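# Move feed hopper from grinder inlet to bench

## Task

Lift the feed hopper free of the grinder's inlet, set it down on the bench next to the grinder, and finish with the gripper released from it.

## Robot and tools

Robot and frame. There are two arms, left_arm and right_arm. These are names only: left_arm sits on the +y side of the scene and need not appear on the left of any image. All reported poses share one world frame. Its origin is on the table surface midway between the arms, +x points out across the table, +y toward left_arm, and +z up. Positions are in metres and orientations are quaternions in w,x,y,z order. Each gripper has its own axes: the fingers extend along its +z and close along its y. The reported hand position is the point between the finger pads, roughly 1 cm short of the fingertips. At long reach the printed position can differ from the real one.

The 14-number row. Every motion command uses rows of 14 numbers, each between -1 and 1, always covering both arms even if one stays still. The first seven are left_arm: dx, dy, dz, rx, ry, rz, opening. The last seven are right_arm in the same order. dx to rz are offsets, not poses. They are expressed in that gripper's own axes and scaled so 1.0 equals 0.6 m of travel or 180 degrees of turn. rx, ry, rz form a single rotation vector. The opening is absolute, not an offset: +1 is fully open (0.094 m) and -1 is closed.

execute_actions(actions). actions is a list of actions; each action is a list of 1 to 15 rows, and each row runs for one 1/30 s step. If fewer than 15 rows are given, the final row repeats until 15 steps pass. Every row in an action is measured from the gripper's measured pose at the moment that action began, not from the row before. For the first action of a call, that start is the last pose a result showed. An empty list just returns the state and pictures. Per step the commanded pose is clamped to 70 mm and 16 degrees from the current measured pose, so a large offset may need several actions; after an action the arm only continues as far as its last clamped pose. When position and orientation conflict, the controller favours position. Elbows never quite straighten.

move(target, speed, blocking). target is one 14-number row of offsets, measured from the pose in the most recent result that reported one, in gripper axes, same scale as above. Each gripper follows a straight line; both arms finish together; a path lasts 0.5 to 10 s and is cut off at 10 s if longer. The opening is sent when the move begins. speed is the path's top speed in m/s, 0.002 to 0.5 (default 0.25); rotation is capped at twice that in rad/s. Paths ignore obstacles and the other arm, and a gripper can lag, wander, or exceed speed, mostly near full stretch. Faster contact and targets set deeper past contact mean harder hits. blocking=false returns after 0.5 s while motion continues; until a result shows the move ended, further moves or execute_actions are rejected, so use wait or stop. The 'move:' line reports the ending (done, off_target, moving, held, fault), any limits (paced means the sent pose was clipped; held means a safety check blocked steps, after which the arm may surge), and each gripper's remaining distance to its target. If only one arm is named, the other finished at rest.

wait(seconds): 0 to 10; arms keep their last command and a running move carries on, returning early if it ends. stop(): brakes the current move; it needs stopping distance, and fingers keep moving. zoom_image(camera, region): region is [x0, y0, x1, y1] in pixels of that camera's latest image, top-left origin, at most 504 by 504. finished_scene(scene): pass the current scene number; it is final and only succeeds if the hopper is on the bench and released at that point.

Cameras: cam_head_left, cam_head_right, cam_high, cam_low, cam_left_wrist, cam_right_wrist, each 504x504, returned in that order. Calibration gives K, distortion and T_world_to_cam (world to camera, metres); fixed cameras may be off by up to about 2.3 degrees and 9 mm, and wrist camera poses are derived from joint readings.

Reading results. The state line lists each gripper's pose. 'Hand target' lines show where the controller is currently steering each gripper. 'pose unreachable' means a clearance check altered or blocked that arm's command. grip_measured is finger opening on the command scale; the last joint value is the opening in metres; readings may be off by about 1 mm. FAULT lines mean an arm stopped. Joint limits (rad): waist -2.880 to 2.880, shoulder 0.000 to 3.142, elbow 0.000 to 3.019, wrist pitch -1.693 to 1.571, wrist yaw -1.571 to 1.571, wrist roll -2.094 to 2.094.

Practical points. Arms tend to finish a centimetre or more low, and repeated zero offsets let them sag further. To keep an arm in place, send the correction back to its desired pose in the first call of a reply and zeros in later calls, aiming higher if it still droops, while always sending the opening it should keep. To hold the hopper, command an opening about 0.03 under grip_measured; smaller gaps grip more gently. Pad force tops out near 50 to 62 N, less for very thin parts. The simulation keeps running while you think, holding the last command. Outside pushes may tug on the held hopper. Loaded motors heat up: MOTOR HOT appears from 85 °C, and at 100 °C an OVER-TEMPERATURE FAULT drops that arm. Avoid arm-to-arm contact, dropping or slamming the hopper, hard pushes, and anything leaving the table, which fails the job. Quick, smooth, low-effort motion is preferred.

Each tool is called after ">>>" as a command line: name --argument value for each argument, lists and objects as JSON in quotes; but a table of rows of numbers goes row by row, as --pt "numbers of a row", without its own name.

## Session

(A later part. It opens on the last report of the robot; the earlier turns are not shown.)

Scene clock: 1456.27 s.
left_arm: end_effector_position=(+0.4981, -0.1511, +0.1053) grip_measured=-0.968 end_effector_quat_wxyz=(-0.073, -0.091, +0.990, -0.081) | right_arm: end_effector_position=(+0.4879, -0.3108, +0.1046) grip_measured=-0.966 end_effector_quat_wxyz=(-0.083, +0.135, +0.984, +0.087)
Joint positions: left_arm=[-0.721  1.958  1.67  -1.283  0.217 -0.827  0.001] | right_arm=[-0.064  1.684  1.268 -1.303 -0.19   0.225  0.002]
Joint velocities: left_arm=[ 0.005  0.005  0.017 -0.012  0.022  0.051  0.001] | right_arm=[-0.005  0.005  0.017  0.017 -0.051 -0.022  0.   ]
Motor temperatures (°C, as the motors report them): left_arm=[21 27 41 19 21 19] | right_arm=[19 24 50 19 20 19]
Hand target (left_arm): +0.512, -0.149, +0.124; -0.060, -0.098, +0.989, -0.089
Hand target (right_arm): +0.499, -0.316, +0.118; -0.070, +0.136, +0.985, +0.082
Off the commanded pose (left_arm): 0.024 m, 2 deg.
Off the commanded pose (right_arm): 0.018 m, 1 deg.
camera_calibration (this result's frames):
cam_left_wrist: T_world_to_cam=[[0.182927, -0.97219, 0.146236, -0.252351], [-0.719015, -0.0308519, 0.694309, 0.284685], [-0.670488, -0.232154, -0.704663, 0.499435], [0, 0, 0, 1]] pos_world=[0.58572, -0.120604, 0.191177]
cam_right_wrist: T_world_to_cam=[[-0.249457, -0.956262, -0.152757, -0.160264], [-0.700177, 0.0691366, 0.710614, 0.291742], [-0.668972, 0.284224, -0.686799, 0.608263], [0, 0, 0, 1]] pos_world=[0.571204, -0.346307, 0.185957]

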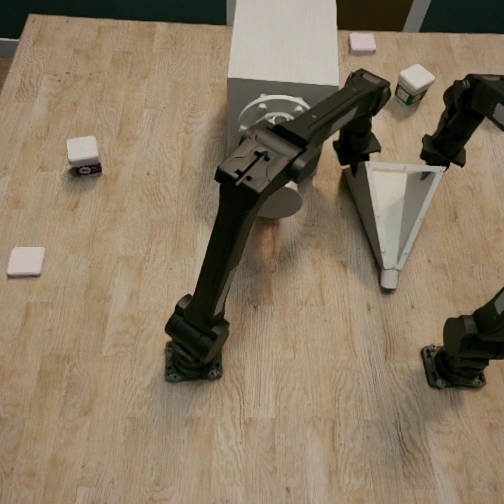

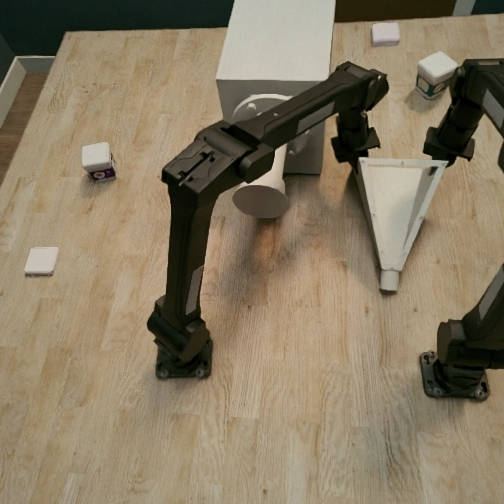

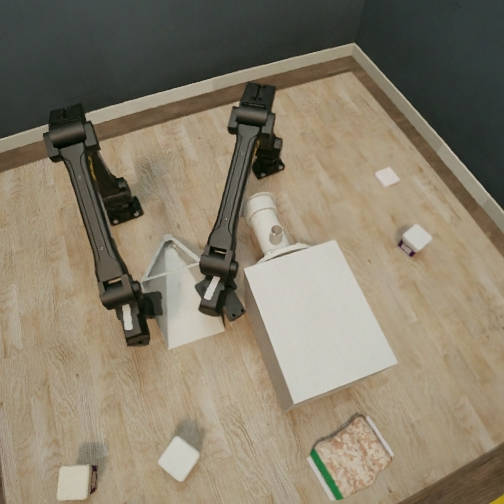

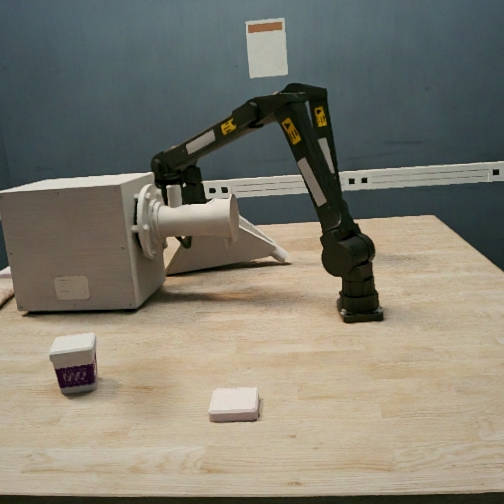

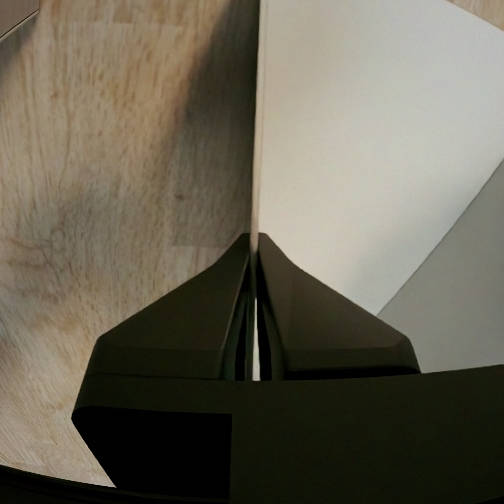

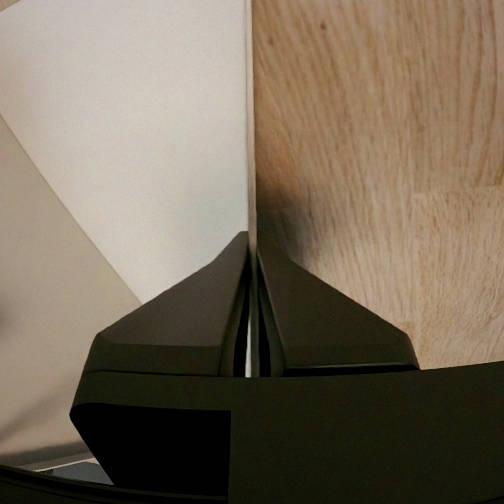

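>>> execute_actions --actions '[[[-0.0158,-0.0045,-0.0292,0.005,-0.006,-0.003,-0.93,-0.0129,0.0004,-0.0196,0.0015,-0.007,0,-0.93],[-0.0158,-0.0045,-0.0292,0.005,-0.006,-0.003,-0.90,-0.0129,0.0004,-0.0196,0.0015,-0.007,0,-0.90],[-0.0158,-0.0045,-0.0292,0.005,-0.006,-0.003,-0.86,-0.0129,0.0004,-0.0196,0.0015,-0.007,0,-0.86],[-0.0158,-0.0045,-0.0292,0.005,-0.006,-0.003,-0.82,-0.0129,0.0004,-0.0196,0.0015,-0.007,0,-0.82],[-0.0158,-0.0045,-0.0292,0.005,-0.006,-0.003,-0.77,-0.0129,0.0004,-0.0196,0.0015,-0.007,0,-0.77],[-0.0158,-0.0045,-0.0292,0.005,-0.006,-0.003,-0.72,-0.0129,0.0004,-0.0196,0.0015,-0.007,0,-0.72],[-0.0158,-0.0045,-0.0292,0.005,-0.006,-0.003,-0.67,-0.0129,0.0004,-0.0196,0.0015,-0.007,0,-0.67],[-0.0158,-0.0045,-0.0292,0.005,-0.006,-0.003,-0.62,-0.0129,0.0004,-0.0196,0.0015,-0.007,0,-0.62],[-0.0158,-0.0045,-0.0292,0.005,-0.006,-0.003,-0.57,-0.0129,0.0004,-0.0196,0.0015,-0.007,0,-0.57],[-0.0158,-0.0045,-0.0292,0.005,-0.006,-0.003,-0.52,-0.0129,0.0004,-0.0196,0.0015,-0.007,0,-0.52],[-0.0158,-0.0045,-0.0292,0.005,-0.006,-0.003,-0.47,-0.0129,0.0004,-0.0196,0.0015,-0.007,0,-0.47],[-0.0158,-0.0045,-0.0292,0.005,-0.006,-0.003,-0.42,-0.0129,0.0004,-0.0196,0.0015,-0.007,0,-0.42],[-0.0158,-0.0045,-0.0292,0.005,-0.006,-0.003,-0.37,-0.0129,0.0004,-0.0196,0.0015,-0.007,0,-0.37],[-0.0158,-0.0045,-0.0292,0.005,-0.006,-0.003,-0.33,-0.0129,0.0004,-0.0196,0.0015,-0.007,0,-0.33],[-0.0158,-0.0045,-0.0292,0.005,-0.006,-0.003,-0.30,-0.0129,0.0004,-0.0196,0.0015,-0.007,0,-0.30]]]'

Scene clock: 1472.30 s.
left_arm: end_effector_position=(+0.4965, -0.1496, +0.1053) grip_measured=-0.319 end_effector_quat_wxyz=(-0.076, -0.092, +0.990, -0.078) | right_arm: end_effector_position=(+0.4872, -0.3122, +0.1046) grip_measured=-0.317 end_effector_quat_wxyz=(-0.083, +0.135, +0.984, +0.083)
Joint positions: left_arm=[-0.721  1.958  1.67  -1.292  0.217 -0.827  0.032] | right_arm=[-0.065  1.684  1.268 -1.306 -0.183  0.225  0.032]
Joint velocities: left_arm=[-0.005  0.005 -0.002  0.007 -0.037  0.007  0.032] | right_arm=[-0.005 -0.015  0.007  0.007  0.037  0.007  0.033]
Motor temperatures (°C, as the motors report them): left_arm=[20 27 40 19 21 19] | right_arm=[19 24 49 19 20 19]
Hand target (left_arm): +0.509, -0.149, +0.121; -0.063, -0.097, +0.989, -0.087
Hand target (right_arm): +0.497, -0.315, +0.115; -0.072, +0.136, +0.985, +0.083
Off the commanded pose (left_arm): 0.021 m, 2 deg.
Off the commanded pose (right_arm): 0.014 m, 1 deg.
camera_calibration (this result's frames):
cam_left_wrist: T_world_to_cam=[[0.184344, -0.972905, 0.139548, -0.250703], [-0.713899, -0.0349536, 0.699376, 0.279869], [-0.675548, -0.228549, -0.700999, 0.501368], [0, 0, 0, 1]] pos_world=[0.584712, -0.11954, 0.190711]
cam_right_wrist: T_world_to_cam=[[-0.249112, -0.957561, -0.144981, -0.163196], [-0.698425, 0.0739176, 0.711855, 0.291846], [-0.670929, 0.27859, -0.687199, 0.607449], [0, 0, 0, 1]] pos_world=[0.570733, -0.347072, 0.186026]

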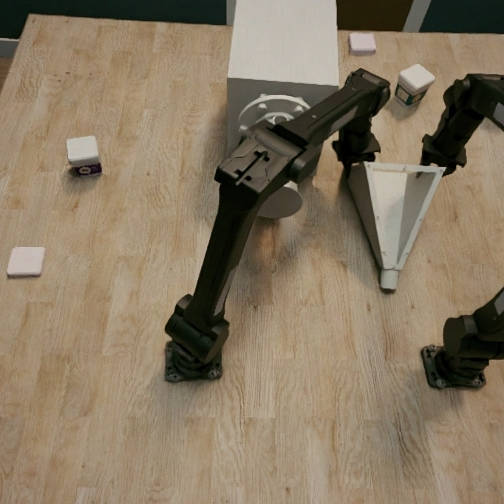

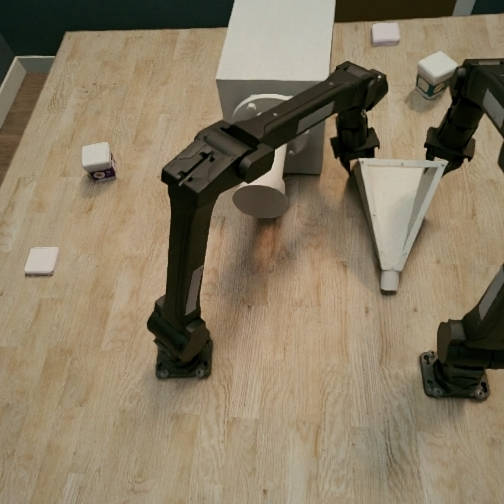

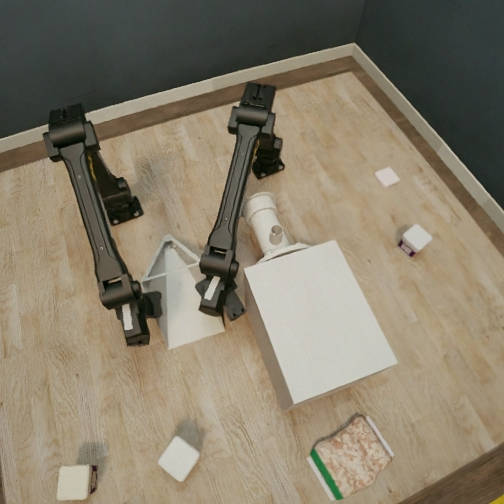

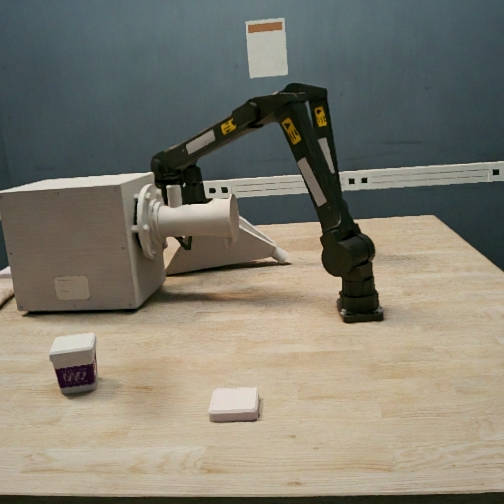

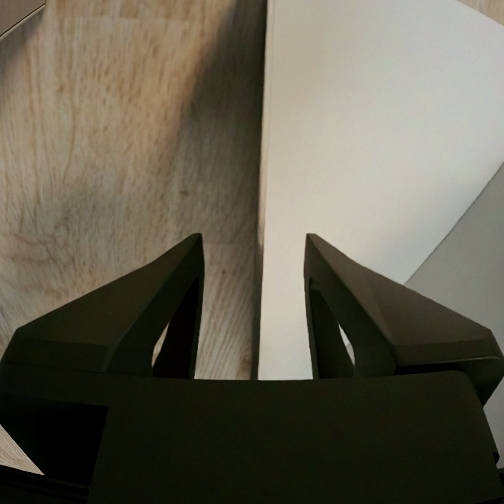

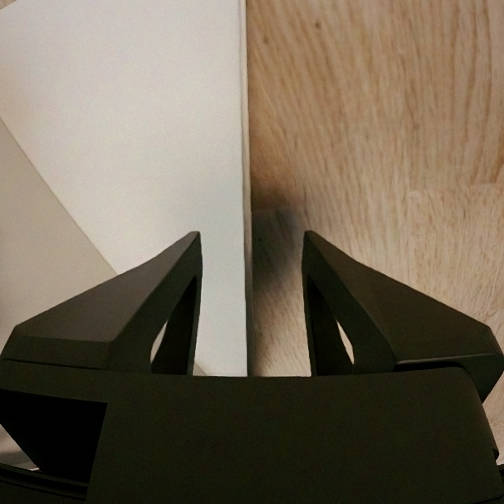

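>>> move --target '[0.034,-0.018,-0.179,0.005,-0.006,-0.003,-0.3,-0.013,0,-0.17,0.0015,-0.007,0,-0.3]' --speed 0.12

Scene clock: 1489.97 s.
left_arm: end_effector_position=(+0.4830, -0.1394, +0.1875) grip_measured=-0.303 end_effector_quat_wxyz=(-0.087, -0.094, +0.990, -0.067) | right_arm: end_effector_position=(+0.4956, -0.3267, +0.1866) grip_measured=-0.302 end_effector_quat_wxyz=(-0.092, +0.136, +0.983, +0.079)
Joint positions: left_arm=[-0.721  1.888  1.783 -1.505  0.217 -0.828  0.033] | right_arm=[-0.092  1.654  1.454 -1.545 -0.171  0.2    0.033]
Joint velocities: left_arm=[ 0.005 -0.005  0.002 -0.012  0.037 -0.022  0.001] | right_arm=[ 0.005 -0.005  0.007 -0.017 -0.022 -0.066  0.001]
Motor temperatures (°C, as the motors report them): left_arm=[20 27 39 19 21 19] | right_arm=[19 24 48 19 20 19]
Hand target (left_arm): +0.491, -0.144, +0.215; -0.066, -0.098, +0.989, -0.084
Hand target (right_arm): +0.507, -0.332, +0.203; -0.073, +0.136, +0.985, +0.080
Off the commanded pose (left_arm): 0.030 m, 3 deg.
Off the commanded pose (right_arm): 0.022 m, 2 deg.
move: off_target (left_arm, right_arm)
camera_calibration (this result's frames):
cam_left_wrist: T_world_to_cam=[[0.188177, -0.975168, 0.116779, -0.247618], [-0.696667, -0.0487234, 0.715738, 0.199835], [-0.692275, -0.216041, -0.688536, 0.559609], [0, 0, 0, 1]] pos_world=[0.573218, -0.110834, 0.271199]
cam_right_wrist: T_world_to_cam=[[-0.252216, -0.958341, -0.13405, -0.163859], [-0.684412, 0.0787353, 0.724832, 0.232675], [-0.684082, 0.27456, -0.675758, 0.67656], [0, 0, 0, 1]] pos_world=[0.58074, -0.361108, 0.266576]

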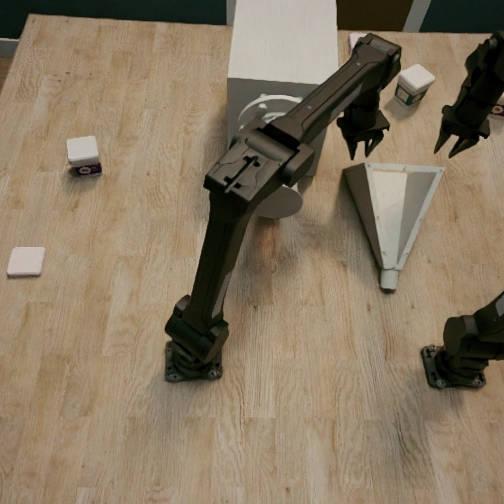

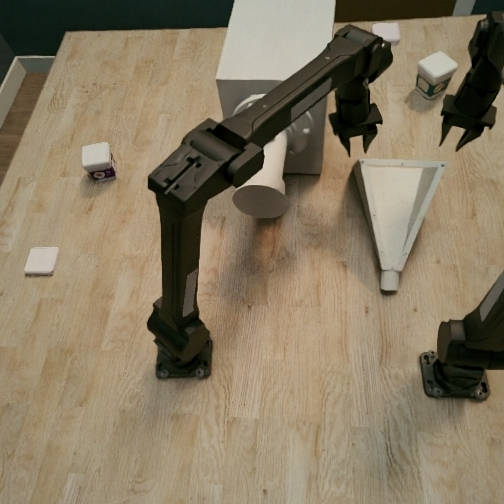

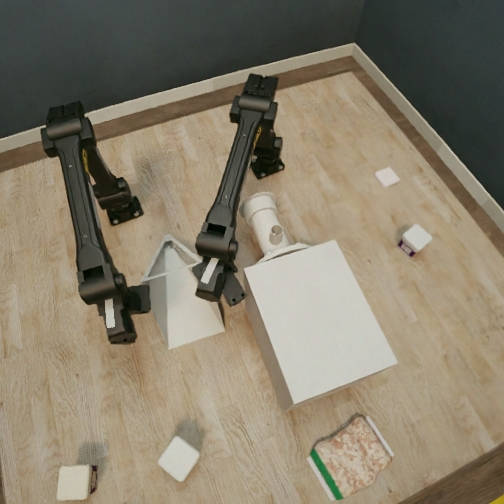

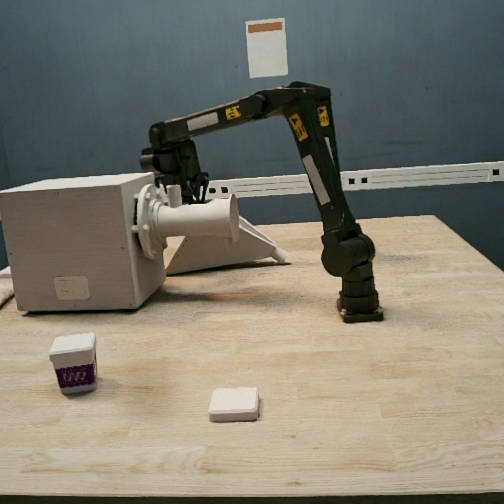

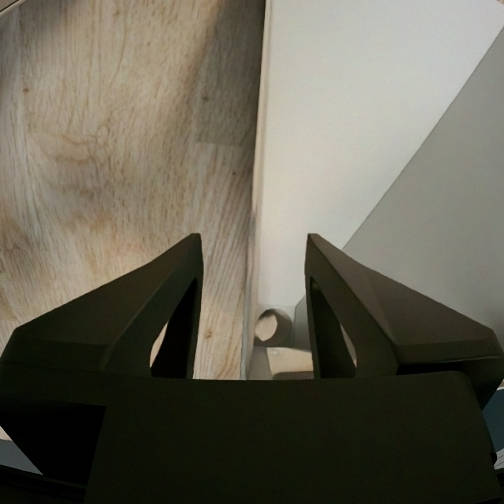

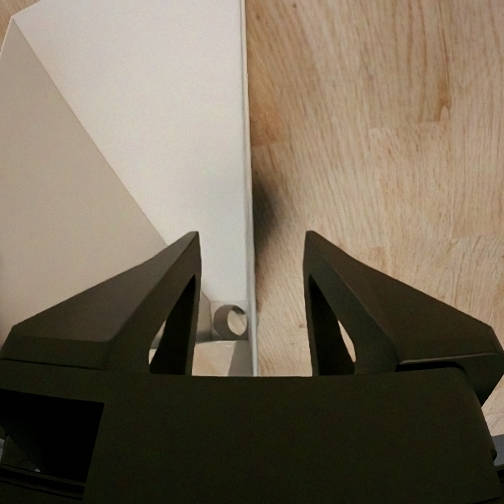

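>>> zoom_image --camera "cam_head_right" --region '[300, 60, 504, 310]'

>>> zoom_image --camera "cam_low" --region '[130, 150, 310, 300]'

Region (300, 60, 504, 310) of cam_head_right's 504x504 image, scaled by 2.016, with more detail than that image has; it fills the left 411 columns of this view, and the rest is white.

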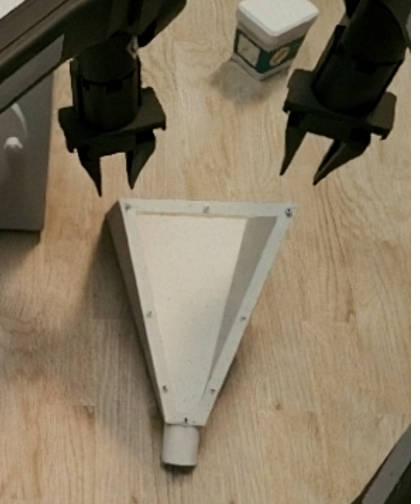

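Region (130, 150, 310, 300) of cam_low's 504x504 image, scaled by 2.800, with more detail than that image has.

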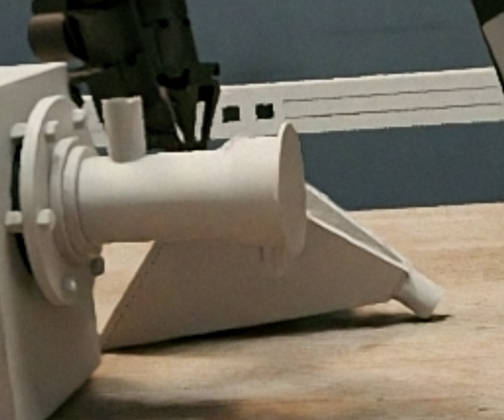

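The hopper is resting on the bench beside the grinder and both grippers are clear of it.

>>> finished_scene --scene 2

The scene is finished: the task was done.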